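# Lift a plastic card from a box and hold it

## Task

Take the plastic card off the box and keep it motionless above the table, held between contacts on two opposite sides, with every part of it raised at least three finger-widths above where it rested on the box. While it is airborne, never press its edges toward each other hard enough to bend a real card, or the task fails on the spot. It also fails if any hand motor still shows moving in hand_stopped_by when the scene ends.

## Robot and tools

Robot: one arm carrying a five-finger right hand. Cameras: cam_head_left (896x504), cam_head_right (896x504) and cam_wrist (616x616), returned in that order. One reference image of the hand comes with the scene.

Frames. The scene frame has its origin on the table top under the arm base, +z up, +y to the left when looking along +x; the base may be tilted. Results report the hand point's position (end_effector_position, metres) and orientation (end_effector_quat_wxyz), plus linear (m/s) and angular (rad/s) velocity, all in the scene frame; the printed position can be slightly off, more so at long reach. The hand point sits 0.05 m in front of the palm, at the spot where index pad and thumb tip meet in a pinch. Its own axes: +z along the straightened fingers (fingertips 0.06-0.07 m beyond it), +y out of the palm, +x across the palm away from the thumb toward the little finger. The index closes onto the thumb tip from the +z side. Across the palm the hand spans 0.08 m on the little-finger side, and 0.02 m (thumb turned in front) up to 0.09 m on the thumb side. A wrist bracket on the little-finger side juts 0.03 m past the point along +y and 0.11 m across the palm; it can collide.

A row is 14 numbers, each in [-1, 1]: dx, dy, dz, rx, ry, rz, thumb_turn, thumb_bend, index, middle, ring, little, force_limit, speed. The first six are an offset, not a pose: a displacement in the hand point's own axes, measured from the hand point's measured pose when the action (or move) begins; for the first action of a call that is the pose in the latest result of this scene. 1.0 equals 0.6 m for dx, dy, dz and 180 degrees for the rotation vector rx, ry, rz. The next six are absolute motor targets: -1 open (thumb_turn beside the palm, thumb_bend straight, fingers straight), +1 closed (thumb opposite the fingers, fully bent, fingers curled into the palm). A pinch is roughly index +0.22, thumb_bend +0.75, thumb_turn +0.57. force_limit sets where a closing motor stops: about 0 N at -1 rising linearly to 10 N at +1 at the fingertip (15 N for the two thumb motors); it never stops opening. speed runs linearly from near zero at -1 to full at +1 (full travel in 0.6 s).

Tools:
- execute_actions(actions): a list of actions, each a table of up to 15 rows, one row per 1/30 s step; a short table repeats its final row to fill 15 steps. Every row in an action is an offset from that action's start pose, not from the previous row. An empty list just returns state and images.
- move(target, speed, stop_force, blocking): target is one 14-number row, its offsets taken from the pose in this scene's latest result that shows one; hand numbers are sent at the start. The hand point follows a straight path, 0.5 to 10 s long (cut off at 10 s), turning the short way. speed is in m/s, 0.002 to 0.5 (default 0.25), rotation capped at twice that in rad/s. It does not avoid obstacles and can overshoot speed, especially with a nearly straight arm. stop_force (N, 9 to 40, not before 0.2 s of scene time) ends the path when the wrist senses that much extra push against the motion for two steps, then backs off two steps and holds; only reliable at very low speed and without rotation. Omit it when moving away from a surface you press on. blocking=false returns after 0.5 s while the arm keeps going; then use wait(0) or stop before any further motion command. The result adds a move: line: done, contact, off_target, moving, held or fault, plus limits (paced = pose clipped; held = some steps blocked) and the distance to target.
- wait(seconds): 0 to 10 s with the last command held.
- stop(): brakes a running move; needs room.
- zoom_image(camera, region): region [x0, y0, x1, y1] in pixels, at most 504x504.
- show_instructions(): shows the reference image.
- finished_scene(scene): ends the current scene (pass its number) after the last command is held; irreversible.

Control details. Each step the commanded pose is clipped to 100 mm and 16 degrees from the measured pose, and after an action the arm goes only as far as the last clipped pose, so large moves need several actions. Motion lags commands by about 0.17 s. Position wins over orientation when both cannot be reached. "pose unreachable" means the clearance check (which treats the base mount as part of the arm) changed or blocked a command. "Hand target" is where the controller is currently driving.

Hand readouts: hand_measured (positions on the target scale), hand_stopped_by (moving, target, force, stalled, fault), hand_load_n (fingertip load, positive when pushed open), hand_force_limit, hand_speed, all in motor order. A motor starts only when its target changes by 0.01 or more, then runs until it arrives or hits force_limit while closing, and locks (holding at least 15 N). If blocked, it reads moving until its time runs out, then stalled. Resending identical numbers keeps a grip; to press harder, raise force_limit and send a target further closed than measured; to loosen, send a target more open than measured. For gentle grips close at speed -0.9 or lower. A dropped grip shows as loads near 0.

Wrist force and torque lines are in the hand point's axes, noisy (offset up to about 4 N), saturating near 50 N.

Avoid: contact torque at joint limits (132 N m for the big joints, 24.6 N m for wrist joints) or 150 N external force, which freezes the arm for 10 s; fast or deep presses on firm surfaces with this stiff arm; squeezing the card edgewise; knocking anything off the table; drops and slams; long heavy holds (motor heat warns at 70 °C, brakes at 85 °C). Loose objects may get a brief push now and then. Before finishing, make sure no hand motor reads moving.

Each tool is called after "Request:" as name([rows], argument=value, ...), one row to a line, values as JSON.

Reference images:

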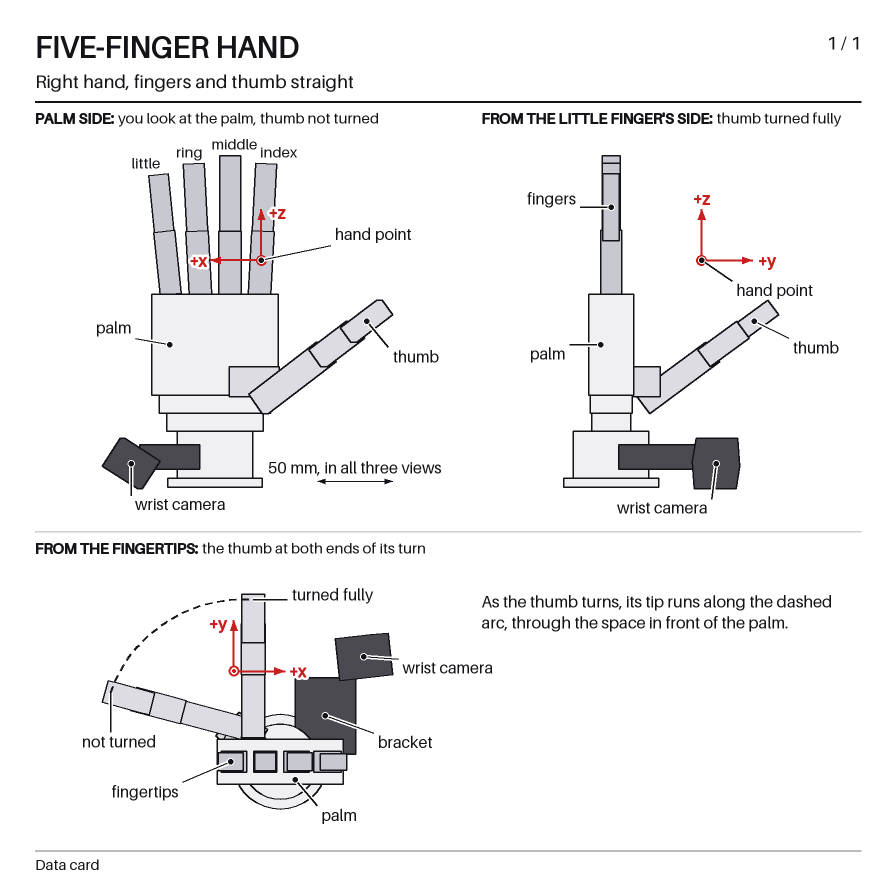

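## Session

I'll start by looking at the current state of the scene.

Request:
execute_actions(actions=[])

Scene clock: 0.00 s.
end_effector_position=(+0.4958, -0.1636, +0.3512) hand_measured=(-1.000, -1.000, -1.000, -1.000, -1.000, -1.000) hand_load_n=(+0.0, +0.0, +0.0, +0.0, +0.0, +0.0) hand_stopped_by=(target, target, target, target, target, target) hand_force_limit=0.00 hand_speed=-0.80 end_effector_quat_wxyz=(-0.266, +0.704, +0.559, +0.348) end_effector_velocity=(+0.000, -0.000, +0.001) end_effector_angular_velocity=(-0.002, -0.002, -0.000)
Joint positions: [-1.153 -0.806  1.621  1.431  0.925 -0.966]
Joint velocities: [ 0.    -0.002  0.    -0.    -0.001  0.   ]
Wrist force (N, on the end effector, along its own x y z axes, offset not removed): no reading
Wrist torque (N m, same axes, about the end effector's origin, offset not removed): no reading
Hand target: +0.496, -0.164, +0.351; -0.266, +0.704, +0.559, +0.348

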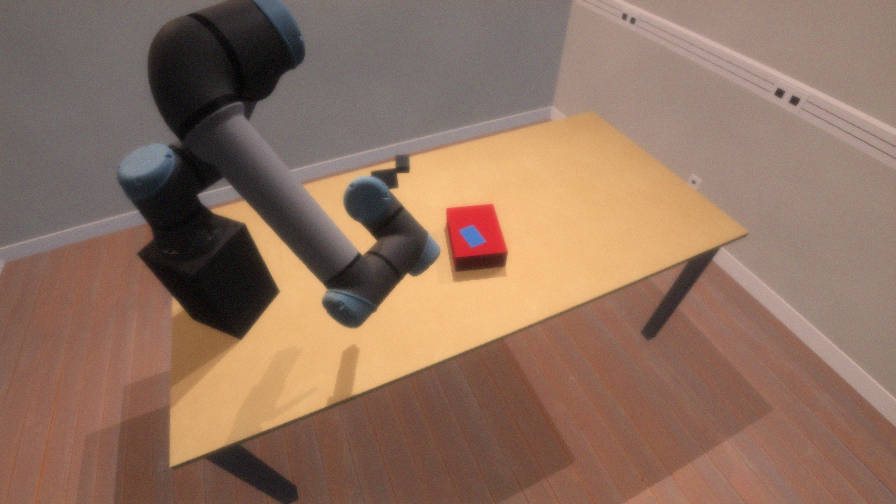

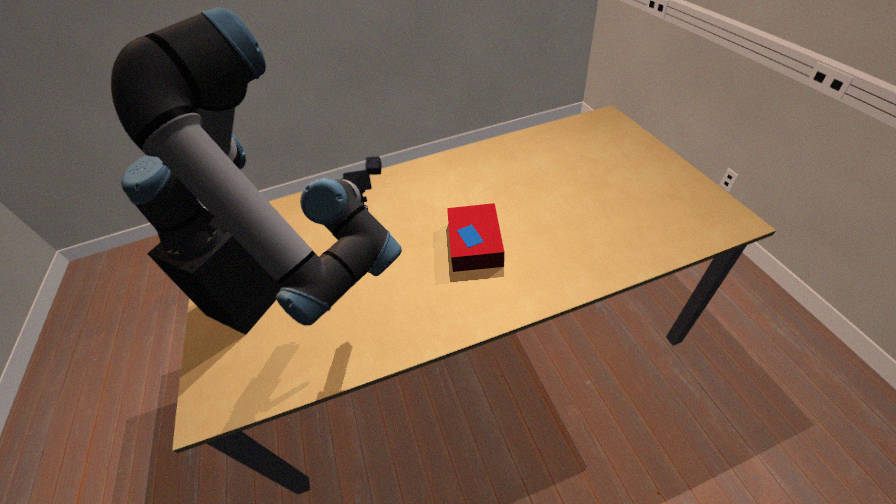

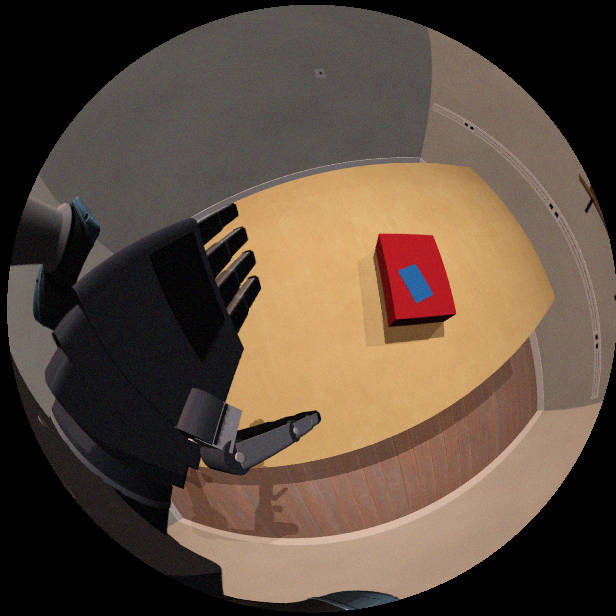

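Request:
zoom_image(camera="cam_head_left", region=[400, 170, 560, 300])

Request:
zoom_image(camera="cam_head_right", region=[400, 170, 560, 300])

Request:
zoom_image(camera="cam_wrist", region=[330, 200, 490, 360])

Region (400, 170, 560, 300) of cam_head_left's 896x504 image, scaled by 3.150, with more detail than that image has; it fills the top 410 rows of this view, and the rest is white.

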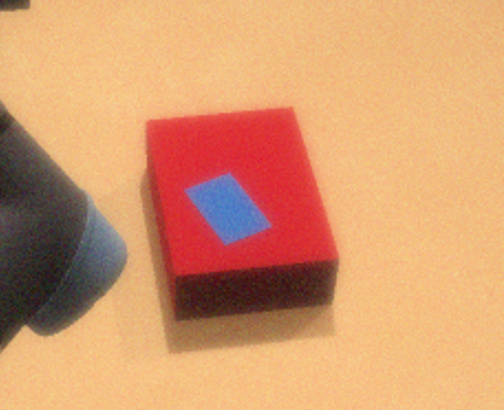

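Region (400, 170, 560, 300) of cam_head_right's 896x504 image, scaled by 3.150, with more detail than that image has; it fills the top 410 rows of this view, and the rest is white.

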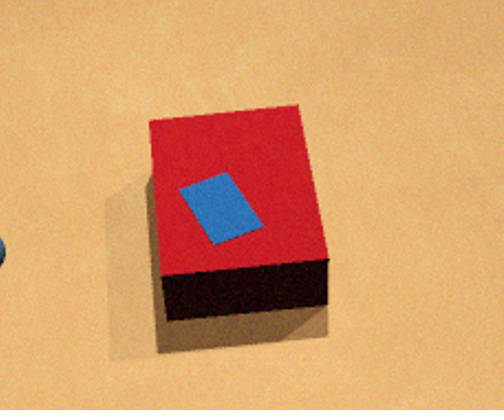

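Region (330, 200, 490, 360) of cam_wrist's 616x616 image, scaled by 3.150, with more detail than that image has.

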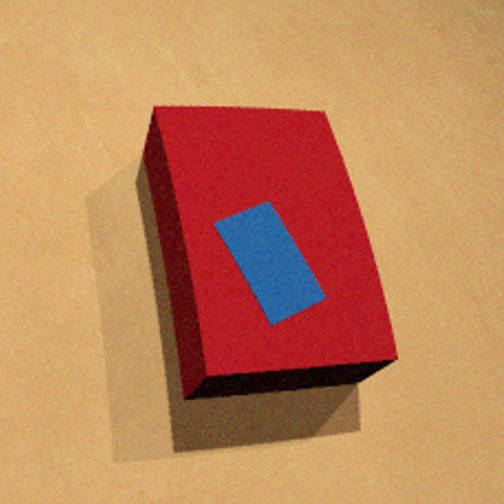

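Request:
zoom_image(camera="cam_head_left", region=[100, 120, 460, 360])

Request:
zoom_image(camera="cam_head_left", region=[540, 80, 780, 280])

Request:
zoom_image(camera="cam_head_left", region=[120, 200, 320, 360])

Request:
zoom_image(camera="cam_wrist", region=[150, 180, 350, 480])

Region (100, 120, 460, 360) of cam_head_left's 896x504 image, scaled by 1.400, with more detail than that image has.

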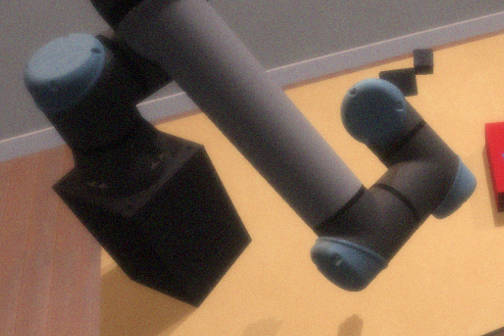

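Region (540, 80, 780, 280) of cam_head_left's 896x504 image, scaled by 2.100, with more detail than that image has.

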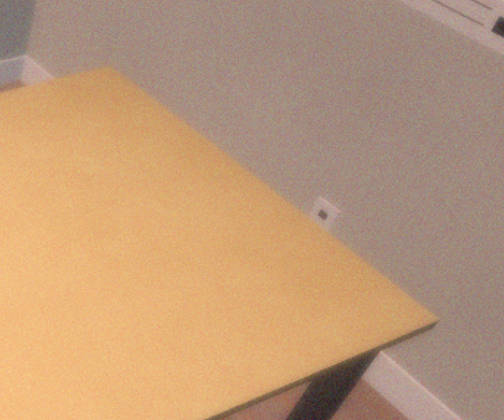

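Region (120, 200, 320, 360) of cam_head_left's 896x504 image, scaled by 2.520, with more detail than that image has; it fills the top 403 rows of this view, and the rest is white.

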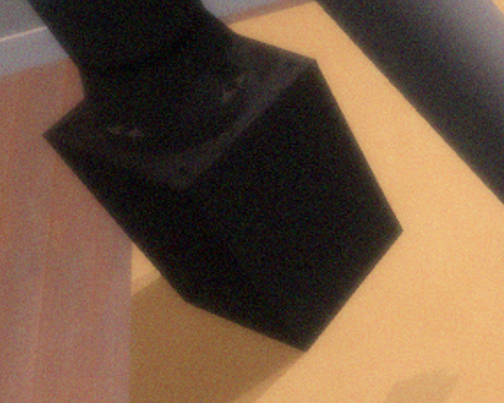

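Region (150, 180, 350, 480) of cam_wrist's 616x616 image, scaled by 1.680, with more detail than that image has.

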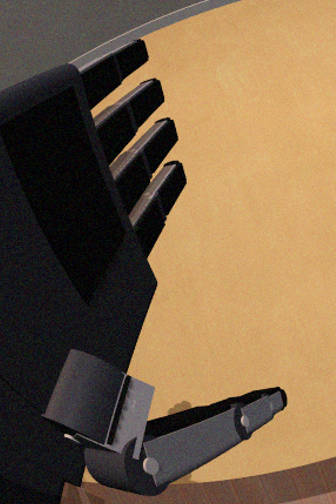

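Request:
move(target=[-0.1333, 0.2860, 0.4075, -0.3787, 0.3176, 0.7595, -0.92, -0.92, -0.9, -0.9, -0.96, -0.96, 0.0, 0.0], speed=0.5)

Scene clock: 123.53 s.
end_effector_position=(+0.6985, -0.0649, +0.1394) hand_measured=(-0.920, -0.920, -0.900, -0.900, -0.960, -0.960) hand_load_n=(+0.0, +0.0, +0.0, +0.0, +0.0, +0.0) hand_stopped_by=(target, target, target, target, target, target) hand_force_limit=0.00 hand_speed=0.00 end_effector_quat_wxyz=(+0.230, -0.557, +0.737, -0.305) end_effector_velocity=(+0.000, -0.000, -0.001) end_effector_angular_velocity=(+0.004, +0.007, -0.007)
Joint positions: [-0.54  -0.656  1.434 -0.008  1.533  3.091]
Joint velocities: [ 0.001  0.005 -0.01   0.012  0.004  0.007]
Wrist force (N, on the end effector, along its own x y z axes, offset not removed): [2.5 -1.4 -0.9]
Wrist torque (N m, same axes, about the end effector's origin, offset not removed): [-0.16 -0.41 0.08]
Hand target: +0.699, -0.065, +0.139; +0.230, -0.557, +0.738, -0.305
Off the commanded pose: 0.001 m, 0 deg.
move: done; limits=paced

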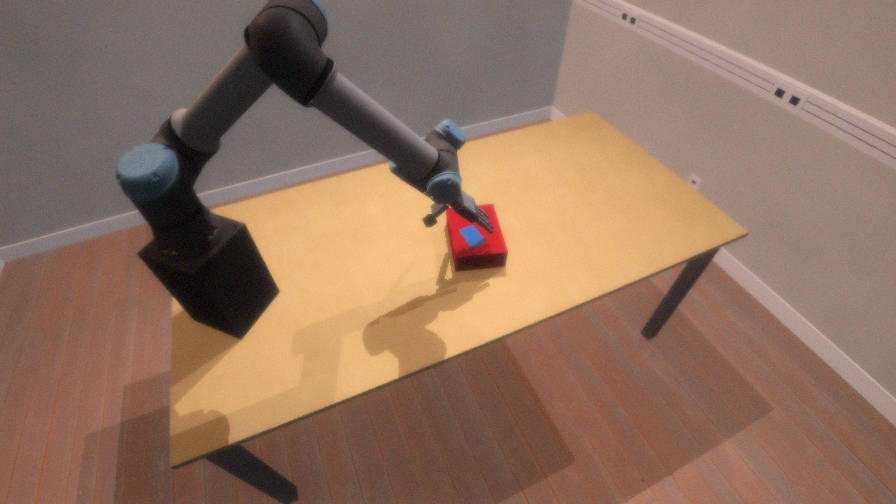

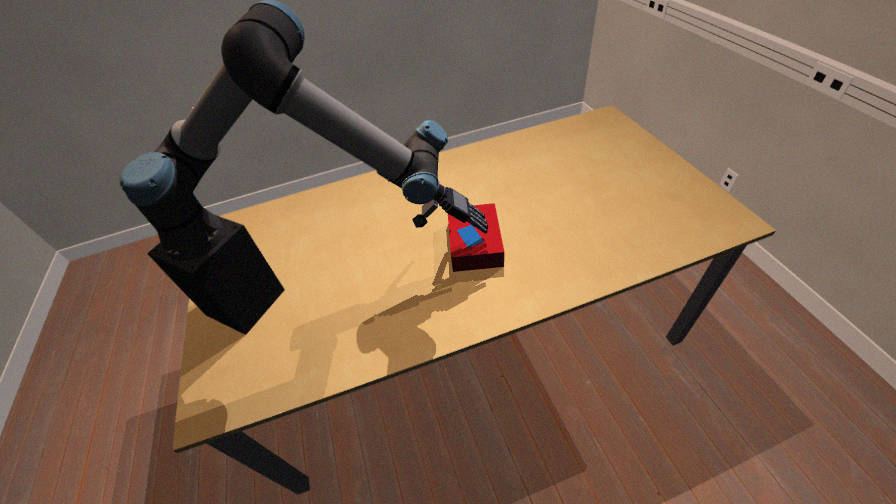

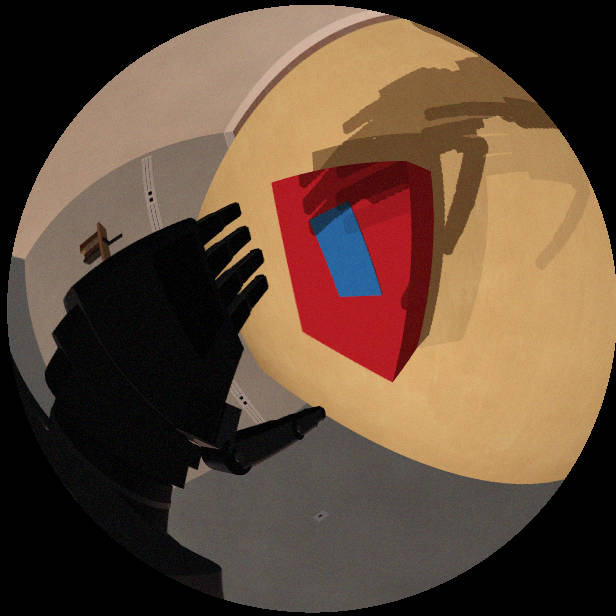

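Request:
zoom_image(camera="cam_wrist", region=[220, 150, 460, 390])

Request:
zoom_image(camera="cam_head_left", region=[410, 170, 530, 290])

Request:
zoom_image(camera="cam_head_right", region=[410, 170, 530, 290])

Region (220, 150, 460, 390) of cam_wrist's 616x616 image, scaled by 2.100, with more detail than that image has.

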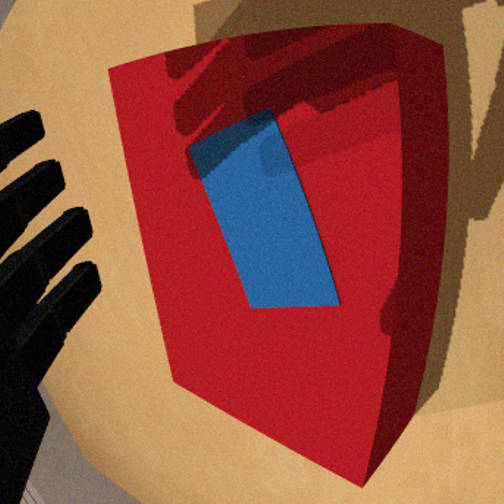

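Region (410, 170, 530, 290) of cam_head_left's 896x504 image, scaled by 4.200, with more detail than that image has.

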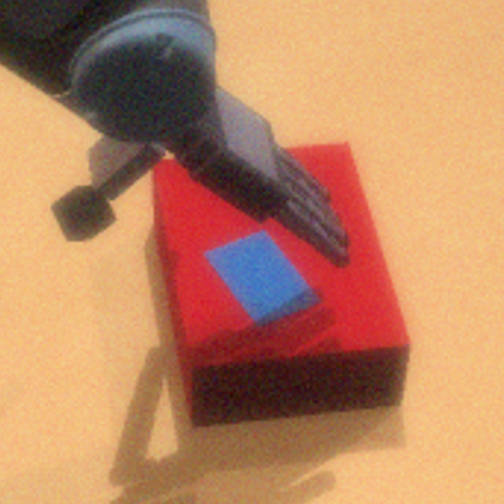

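Region (410, 170, 530, 290) of cam_head_right's 896x504 image, scaled by 4.200, with more detail than that image has.

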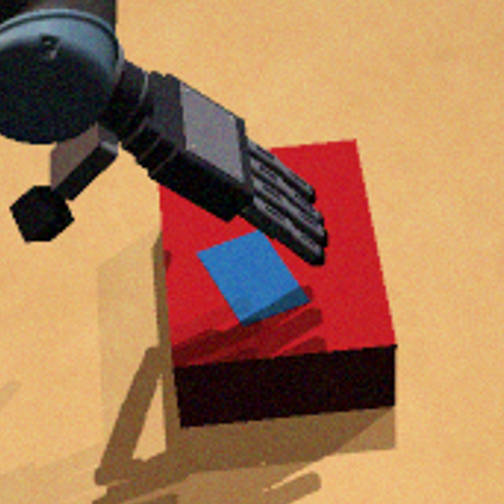

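Request:
move(target=[0.0, 0.1149, 0.0465, 0.0833, 0.0, 0.0, -1.0, -1.0, -0.9, -0.93, -1.0, -1.0, -0.5, 0.0], speed=0.2)

Scene clock: 231.50 s.
end_effector_position=(+0.6705, -0.0570, +0.0712) hand_measured=(-1.000, -1.000, -0.900, -0.930, -1.000, -1.000) hand_load_n=(+0.0, +0.0, +0.0, +0.0, +0.0, +0.0) hand_stopped_by=(target, target, target, target, target, target) hand_force_limit=-0.50 hand_speed=0.00 end_effector_quat_wxyz=(+0.300, -0.522, +0.691, -0.399) end_effector_velocity=(-0.000, -0.000, -0.002) end_effector_angular_velocity=(-0.002, -0.011, -0.001)
Joint positions: [-0.552 -0.609  1.742 -0.624  1.51   3.096]
Joint velocities: [-0.001  0.005  0.007 -0.023 -0.001  0.001]
Wrist force (N, on the end effector, along its own x y z axes, offset not removed): [-1.8 0.9 1.6]
Wrist torque (N m, same axes, about the end effector's origin, offset not removed): [0.07 0.09 -0.18]
Hand target: +0.670, -0.057, +0.071; +0.301, -0.522, +0.691, -0.399
Off the commanded pose: 0.000 m, 0 deg.
move: done

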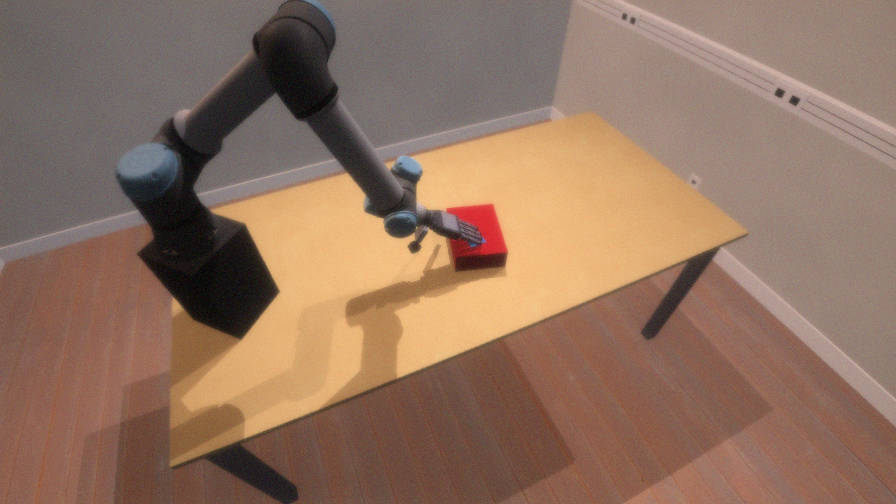

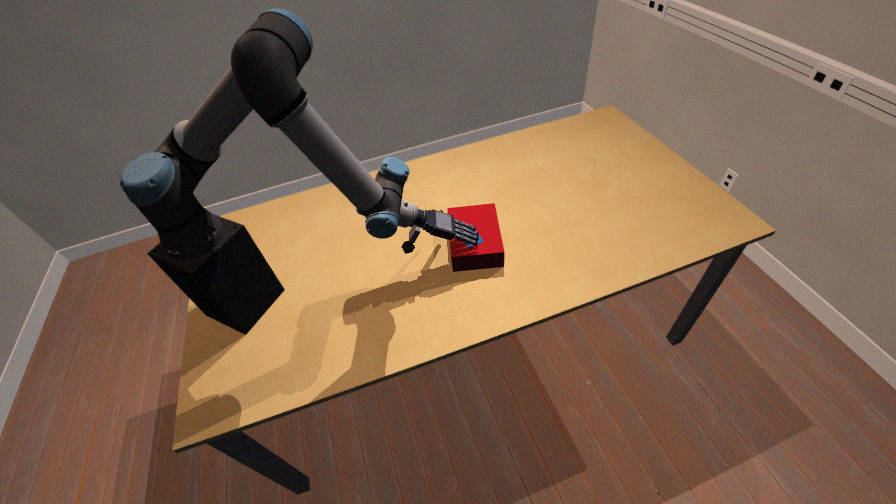

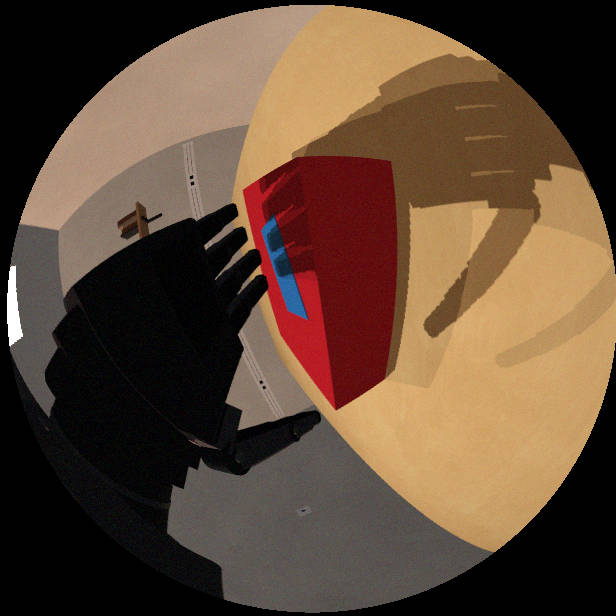

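Request:
zoom_image(camera="cam_wrist", region=[210, 150, 410, 420])

Request:
zoom_image(camera="cam_head_left", region=[420, 190, 520, 280])

Request:
zoom_image(camera="cam_head_right", region=[420, 190, 520, 280])

Region (210, 150, 410, 420) of cam_wrist's 616x616 image, scaled by 1.867, with more detail than that image has; it fills the left 373 columns of this view, and the rest is white.

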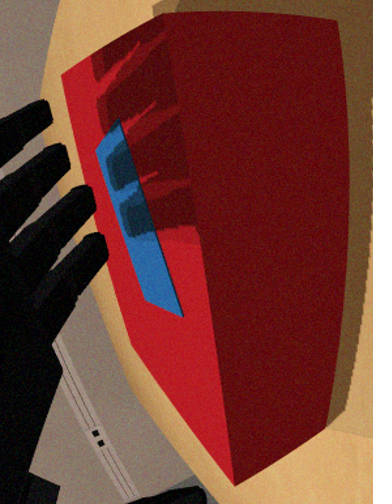

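Region (420, 190, 520, 280) of cam_head_left's 896x504 image, scaled by 5.040, with more detail than that image has; it fills the top 454 rows of this view, and the rest is white.

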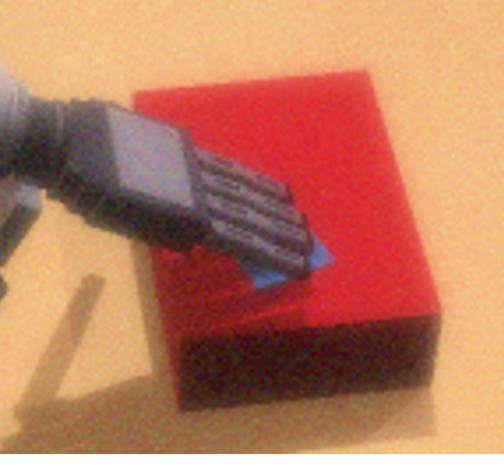

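Region (420, 190, 520, 280) of cam_head_right's 896x504 image, scaled by 5.040, with more detail than that image has; it fills the top 454 rows of this view, and the rest is white.

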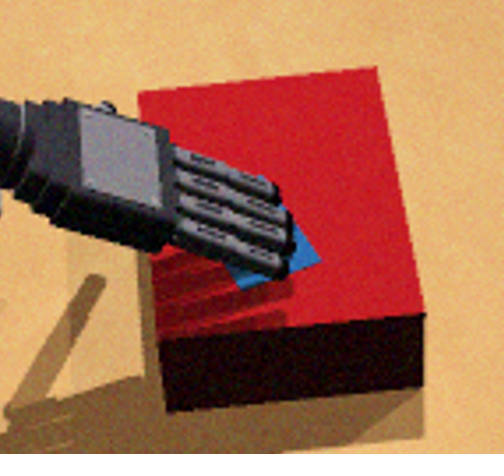

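Request:
execute_actions([
  [[0,0,0,0,0,0,-1,-1,-0.4,-0.4,-1,-1,-0.5,-0.75]],
  [[0,0,0,0,0,0,-1,-1,-0.4,-0.4,-1,-1,-0.5,-0.85]],
])

Scene clock: 240.97 s.
end_effector_position=(+0.6705, -0.0570, +0.0713) hand_measured=(-1.000, -1.000, -0.672, -0.752, -1.000, -1.000) hand_load_n=(+0.0, +0.0, +4.5, +2.0, +0.0, +0.0) hand_stopped_by=(target, target, force, force, target, target) hand_force_limit=-0.50 hand_speed=-0.85 end_effector_quat_wxyz=(+0.301, -0.522, +0.691, -0.399) end_effector_velocity=(+0.001, -0.000, +0.001) end_effector_angular_velocity=(-0.002, -0.001, +0.001)
Joint positions: [-0.552 -0.609  1.742 -0.624  1.51   3.096]
Joint velocities: [ 0.001 -0.001 -0.    -0.001  0.    -0.001]
Wrist force (N, on the end effector, along its own x y z axes, offset not removed): [2.0 -6.9 -1.4]
Wrist torque (N m, same axes, about the end effector's origin, offset not removed): [0.55 -0.31 0.01]
Hand target: +0.671, -0.057, +0.071; +0.300, -0.522, +0.691, -0.399
Off the commanded pose: 0.000 m, 0 deg.

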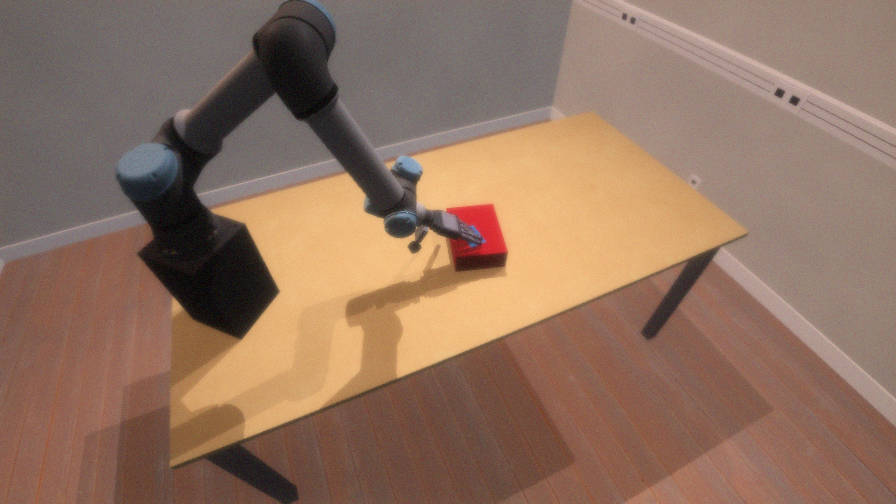

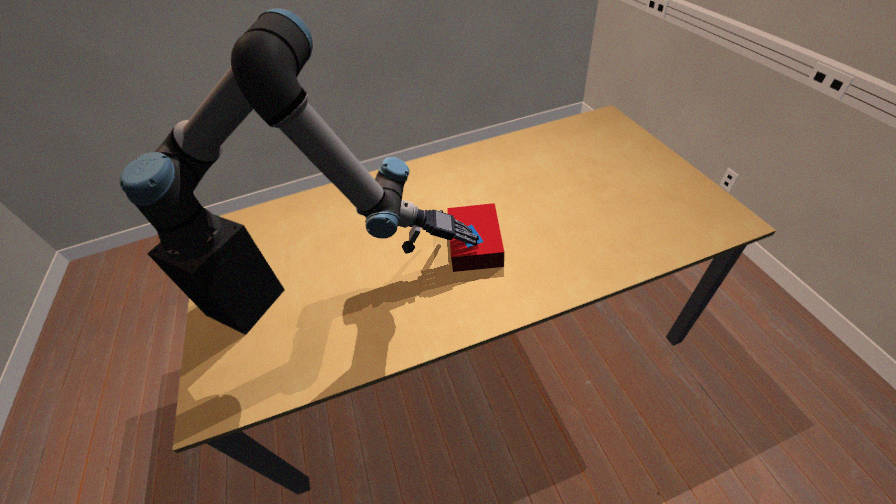

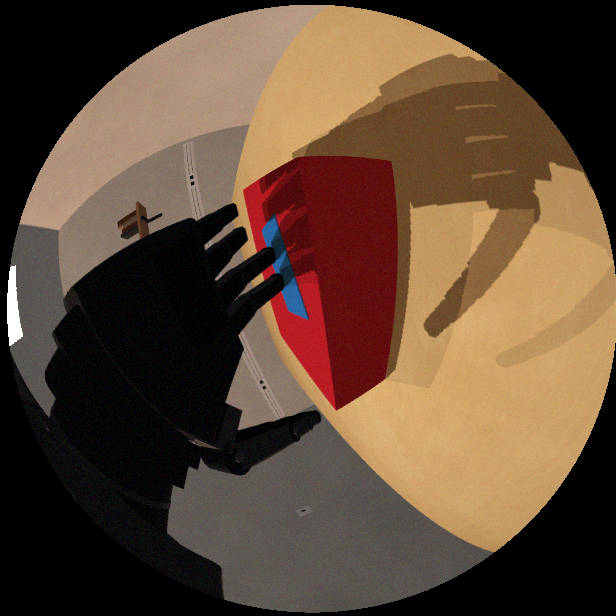

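Request:
move(target=[0.0285, 0.0209, -0.0362, 0.0, -0.0722, -0.0417, -1, -1, -0.4, -0.4, -1, -1, -0.5, -0.85], speed=0.12)

Scene clock: 267.73 s.
end_effector_position=(+0.6417, -0.0664, +0.0714) hand_measured=(-1.000, -1.000, -0.672, -0.752, -1.000, -1.000) hand_load_n=(+0.0, +0.0, +4.0, +2.0, +0.0, +0.0) hand_stopped_by=(target, target, force, force, target, target) hand_force_limit=-0.50 hand_speed=-0.85 end_effector_quat_wxyz=(-0.350, +0.608, -0.618, +0.356) end_effector_velocity=(-0.000, -0.001, -0.000) end_effector_angular_velocity=(+0.001, +0.000, +0.009)
Joint positions: [-0.695 -0.62   1.79  -0.609  1.164  2.881]
Joint velocities: [-0.005  0.002 -0.003  0.004 -0.012 -0.008]
Wrist force (N, on the end effector, along its own x y z axes, offset not removed): [0.1 -8.5 -1.5]
Wrist torque (N m, same axes, about the end effector's origin, offset not removed): [0.16 0.07 -0.25]
Hand target: +0.642, -0.067, +0.071; -0.350, +0.608, -0.617, +0.356
Off the commanded pose: 0.000 m, 0 deg.
move: done

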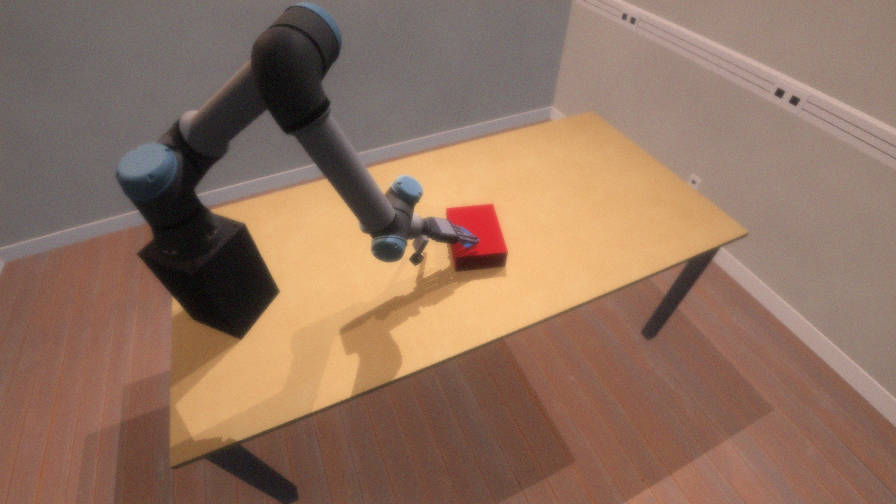

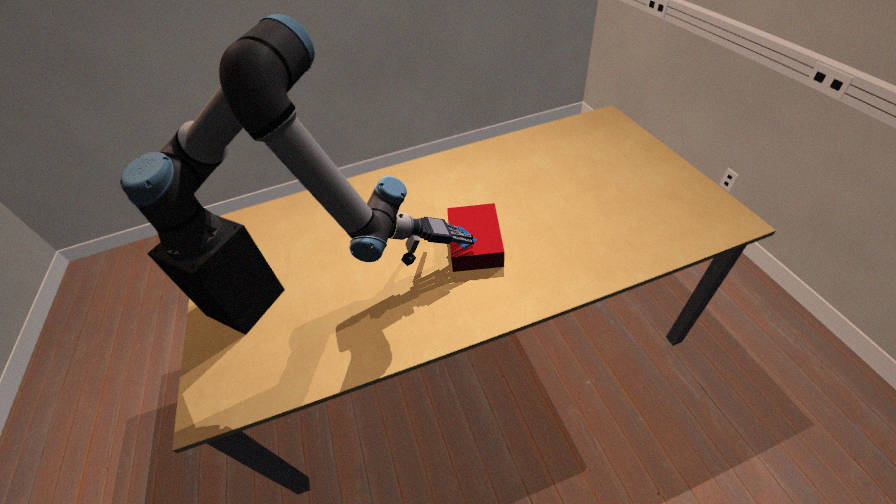

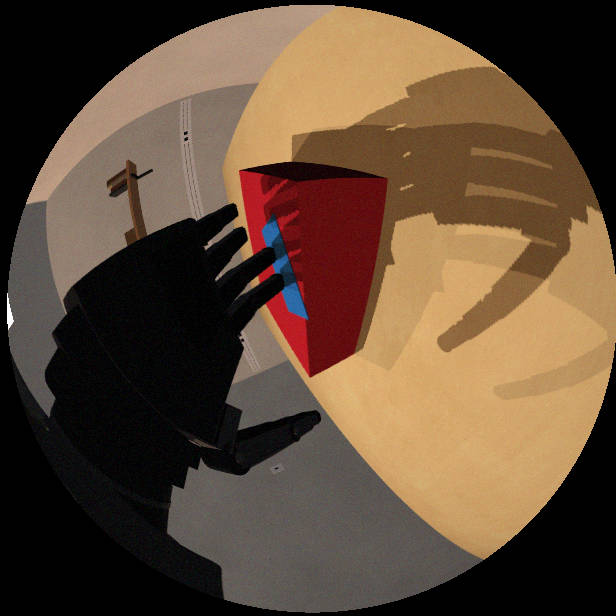

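Request:
zoom_image(camera="cam_wrist", region=[220, 150, 400, 390])

Request:
zoom_image(camera="cam_head_right", region=[420, 190, 520, 280])

Region (220, 150, 400, 390) of cam_wrist's 616x616 image, scaled by 2.100, with more detail than that image has; it fills the left 378 columns of this view, and the rest is white.

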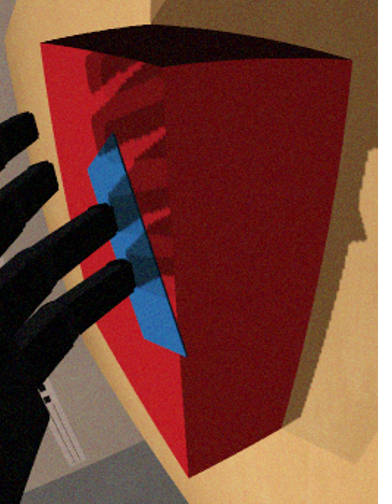

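Region (420, 190, 520, 280) of cam_head_right's 896x504 image, scaled by 5.040, with more detail than that image has; it fills the top 454 rows of this view, and the rest is white.

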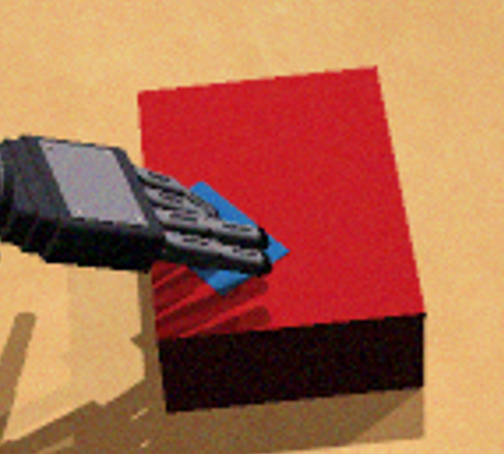

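Request:
move(target=[0.0243, 0.0204, -0.0347, 0.0, -0.0962, -0.0556, -1, -1, -0.4, -0.4, -1, -1, -0.5, -0.85], speed=0.15)

Scene clock: 287.87 s.
end_effector_position=(+0.6173, -0.0806, +0.0713) hand_measured=(-1.000, -1.000, -0.672, -0.752, -1.000, -1.000) hand_load_n=(+0.0, +0.0, +4.0, +2.0, +0.0, +0.0) hand_stopped_by=(target, target, force, force, target, target) hand_force_limit=-0.50 hand_speed=-0.85 end_effector_quat_wxyz=(-0.407, +0.705, -0.503, +0.290) end_effector_velocity=(-0.001, -0.000, -0.001) end_effector_angular_velocity=(-0.000, +0.003, +0.010)
Joint positions: [-0.841 -0.557  1.669 -0.33   0.775  2.504]
Joint velocities: [-0.002  0.005 -0.008  0.016 -0.007 -0.014]
Wrist force (N, on the end effector, along its own x y z axes, offset not removed): [1.8 -8.3 -2.6]
Wrist torque (N m, same axes, about the end effector's origin, offset not removed): [0.65 0.05 -0.15]
Hand target: +0.617, -0.081, +0.071; -0.407, +0.706, -0.503, +0.290
Off the commanded pose: 0.000 m, 0 deg.
move: done

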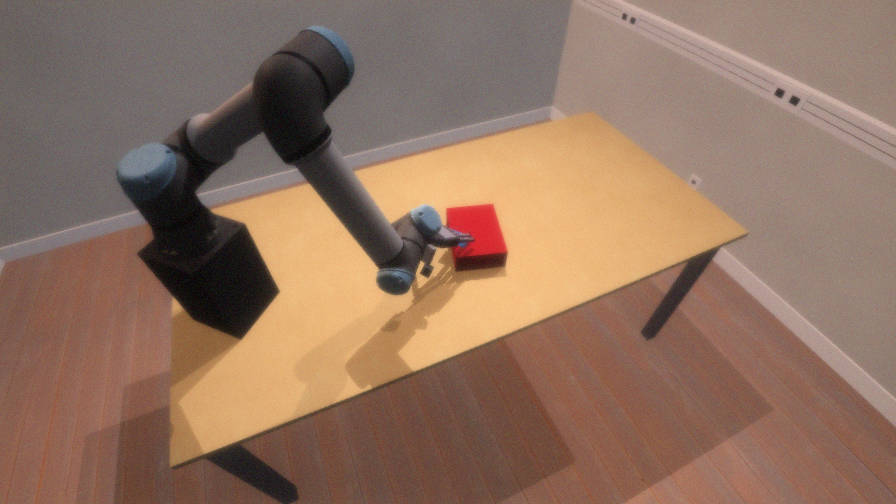

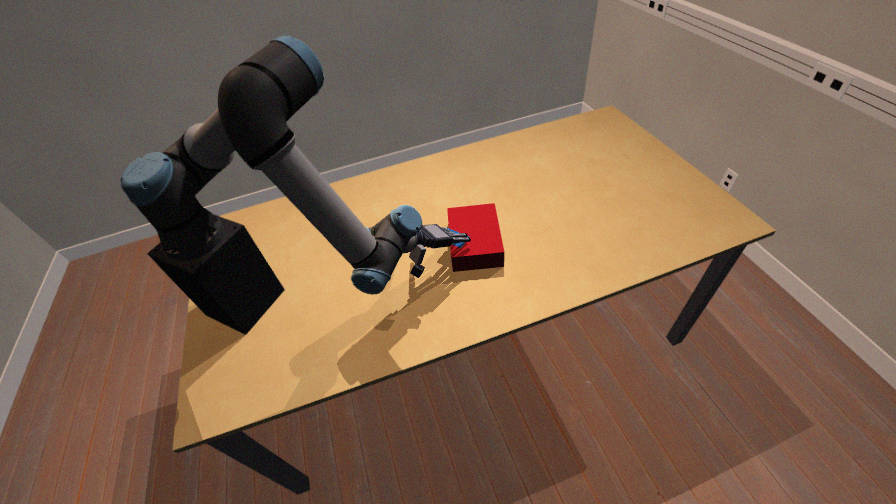

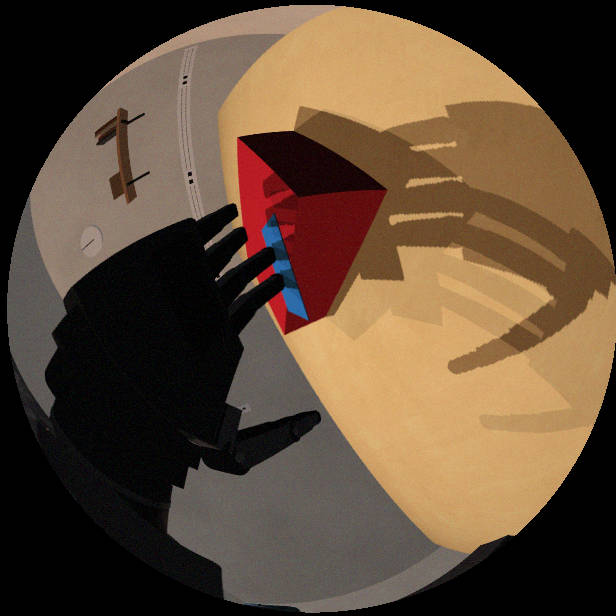

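Request:
zoom_image(camera="cam_wrist", region=[230, 180, 350, 350])

Request:
zoom_image(camera="cam_head_right", region=[410, 190, 510, 280])

Region (230, 180, 350, 350) of cam_wrist's 616x616 image, scaled by 2.965, with more detail than that image has; it fills the left 356 columns of this view, and the rest is white.

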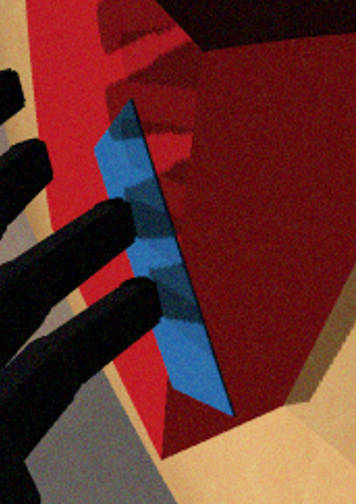

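Region (410, 190, 510, 280) of cam_head_right's 896x504 image, scaled by 5.040, with more detail than that image has; it fills the top 454 rows of this view, and the rest is white.

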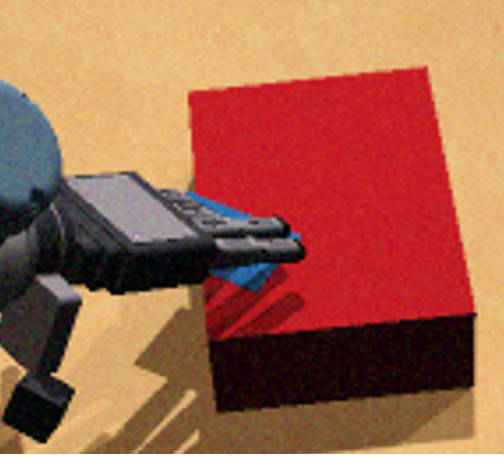

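Request:
execute_actions([
  [[0,-0.0019,-0.0011,0,0,0,-1,-1,-0.72,-0.8,-1,-1,-0.5,-0.6],[0,-0.0069,-0.0041,0,0,0,-1,-1,-0.72,-0.8,-1,-1,-0.5,-0.6],[0,-0.0144,-0.0088,0,0,0,-1,-1,-0.72,-0.8,-1,-1,-0.5,-0.6],[0,-0.0238,-0.0152,0,0,0,-1,-1,-0.72,-0.8,-1,-1,-0.5,-0.6],[0,-0.0345,-0.0230,0,0,0,-1,-1,-0.72,-0.8,-1,-1,-0.5,-0.6],[0,-0.0455,-0.0319,0,0,0,-1,-1,-0.72,-0.8,-1,-1,-0.5,-0.6],[0,-0.0564,-0.0416,0,0,0,-1,-1,-0.72,-0.8,-1,-1,-0.5,-0.6],[0,-0.0670,-0.0516,0,0,0,-1,-1,-0.72,-0.8,-1,-1,-0.5,-0.6],[0,-0.0764,-0.0614,0,0,0,-1,-1,-0.72,-0.8,-1,-1,-0.5,-0.6],[0,-0.0843,-0.0702,0,0,0,-1,-1,-0.72,-0.8,-1,-1,-0.5,-0.6],[0,-0.0904,-0.0774,0,0,0,-1,-1,-0.72,-0.8,-1,-1,-0.5,-0.6],[0,-0.0943,-0.0823,0,0,0,-1,-1,-0.72,-0.8,-1,-1,-0.5,-0.6],[0,-0.0958,-0.0842,0,0,0,-1,-1,-0.72,-0.8,-1,-1,-0.5,-0.6]],
])

Scene clock: 357.43 s.
end_effector_position=(+0.6068, -0.0841, +0.1354) hand_measured=(-1.000, -1.000, -0.720, -0.800, -1.000, -1.000) hand_load_n=(+0.0, +0.0, +0.0, +0.0, +0.0, +0.0) hand_stopped_by=(target, target, target, target, target, target) hand_force_limit=-0.50 hand_speed=-0.60 end_effector_quat_wxyz=(-0.407, +0.705, -0.503, +0.290) end_effector_velocity=(-0.029, -0.012, +0.106) end_effector_angular_velocity=(-0.003, -0.004, -0.001)
Joint positions: [-0.861 -0.699  1.735 -0.24   0.761  2.485]
Joint velocities: [-0.06  -0.239  0.116  0.163 -0.041 -0.061]
Wrist force (N, on the end effector, along its own x y z axes, offset not removed): [1.8 -1.6 2.8]
Wrist torque (N m, same axes, about the end effector's origin, offset not removed): [-0.47 -0.42 -0.04]
Hand target: +0.604, -0.085, +0.146; -0.407, +0.705, -0.503, +0.290
Off the commanded pose: 0.012 m, 0 deg.

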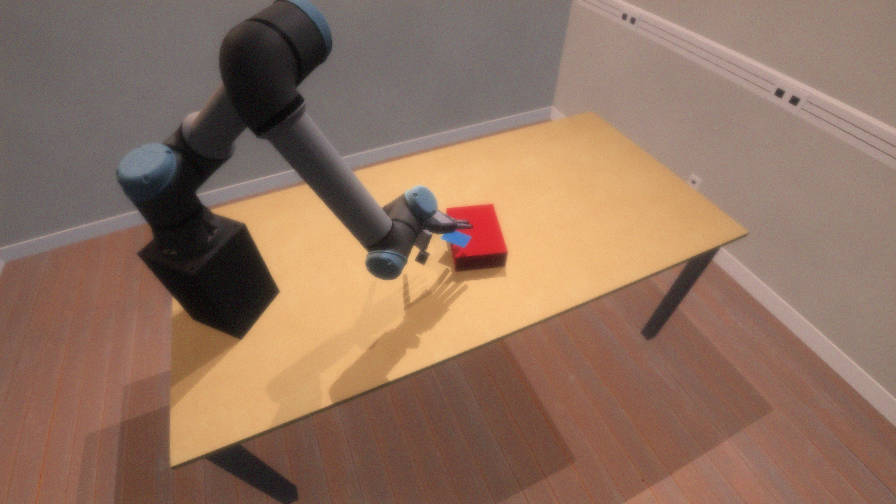

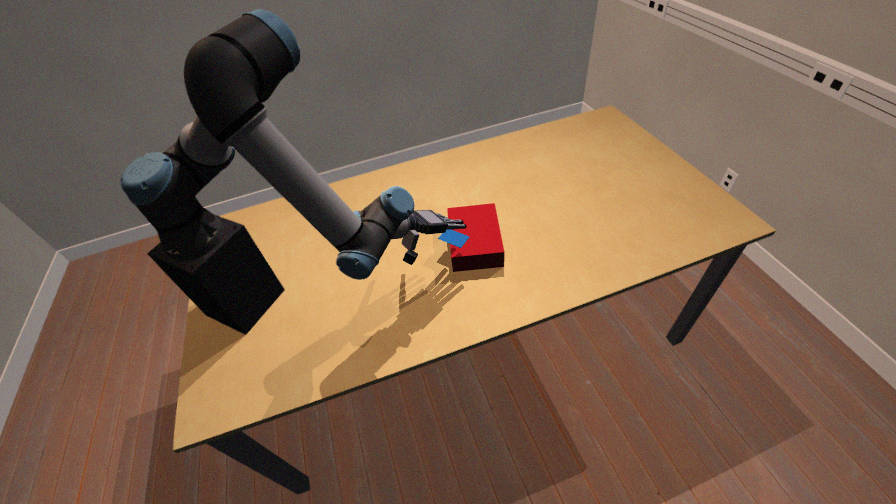

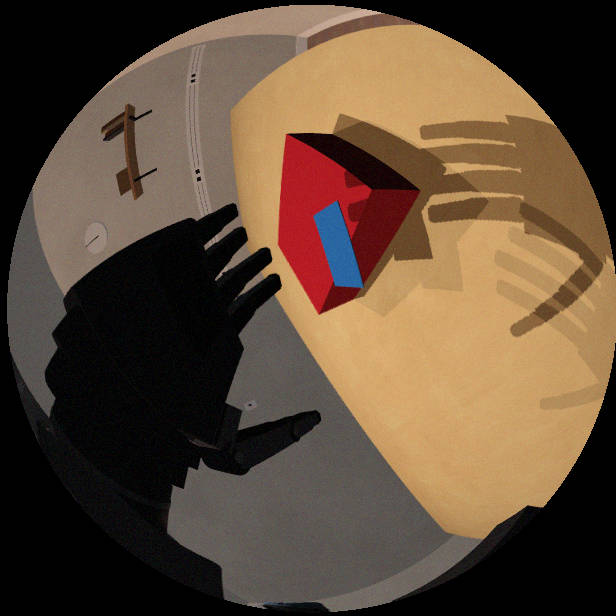

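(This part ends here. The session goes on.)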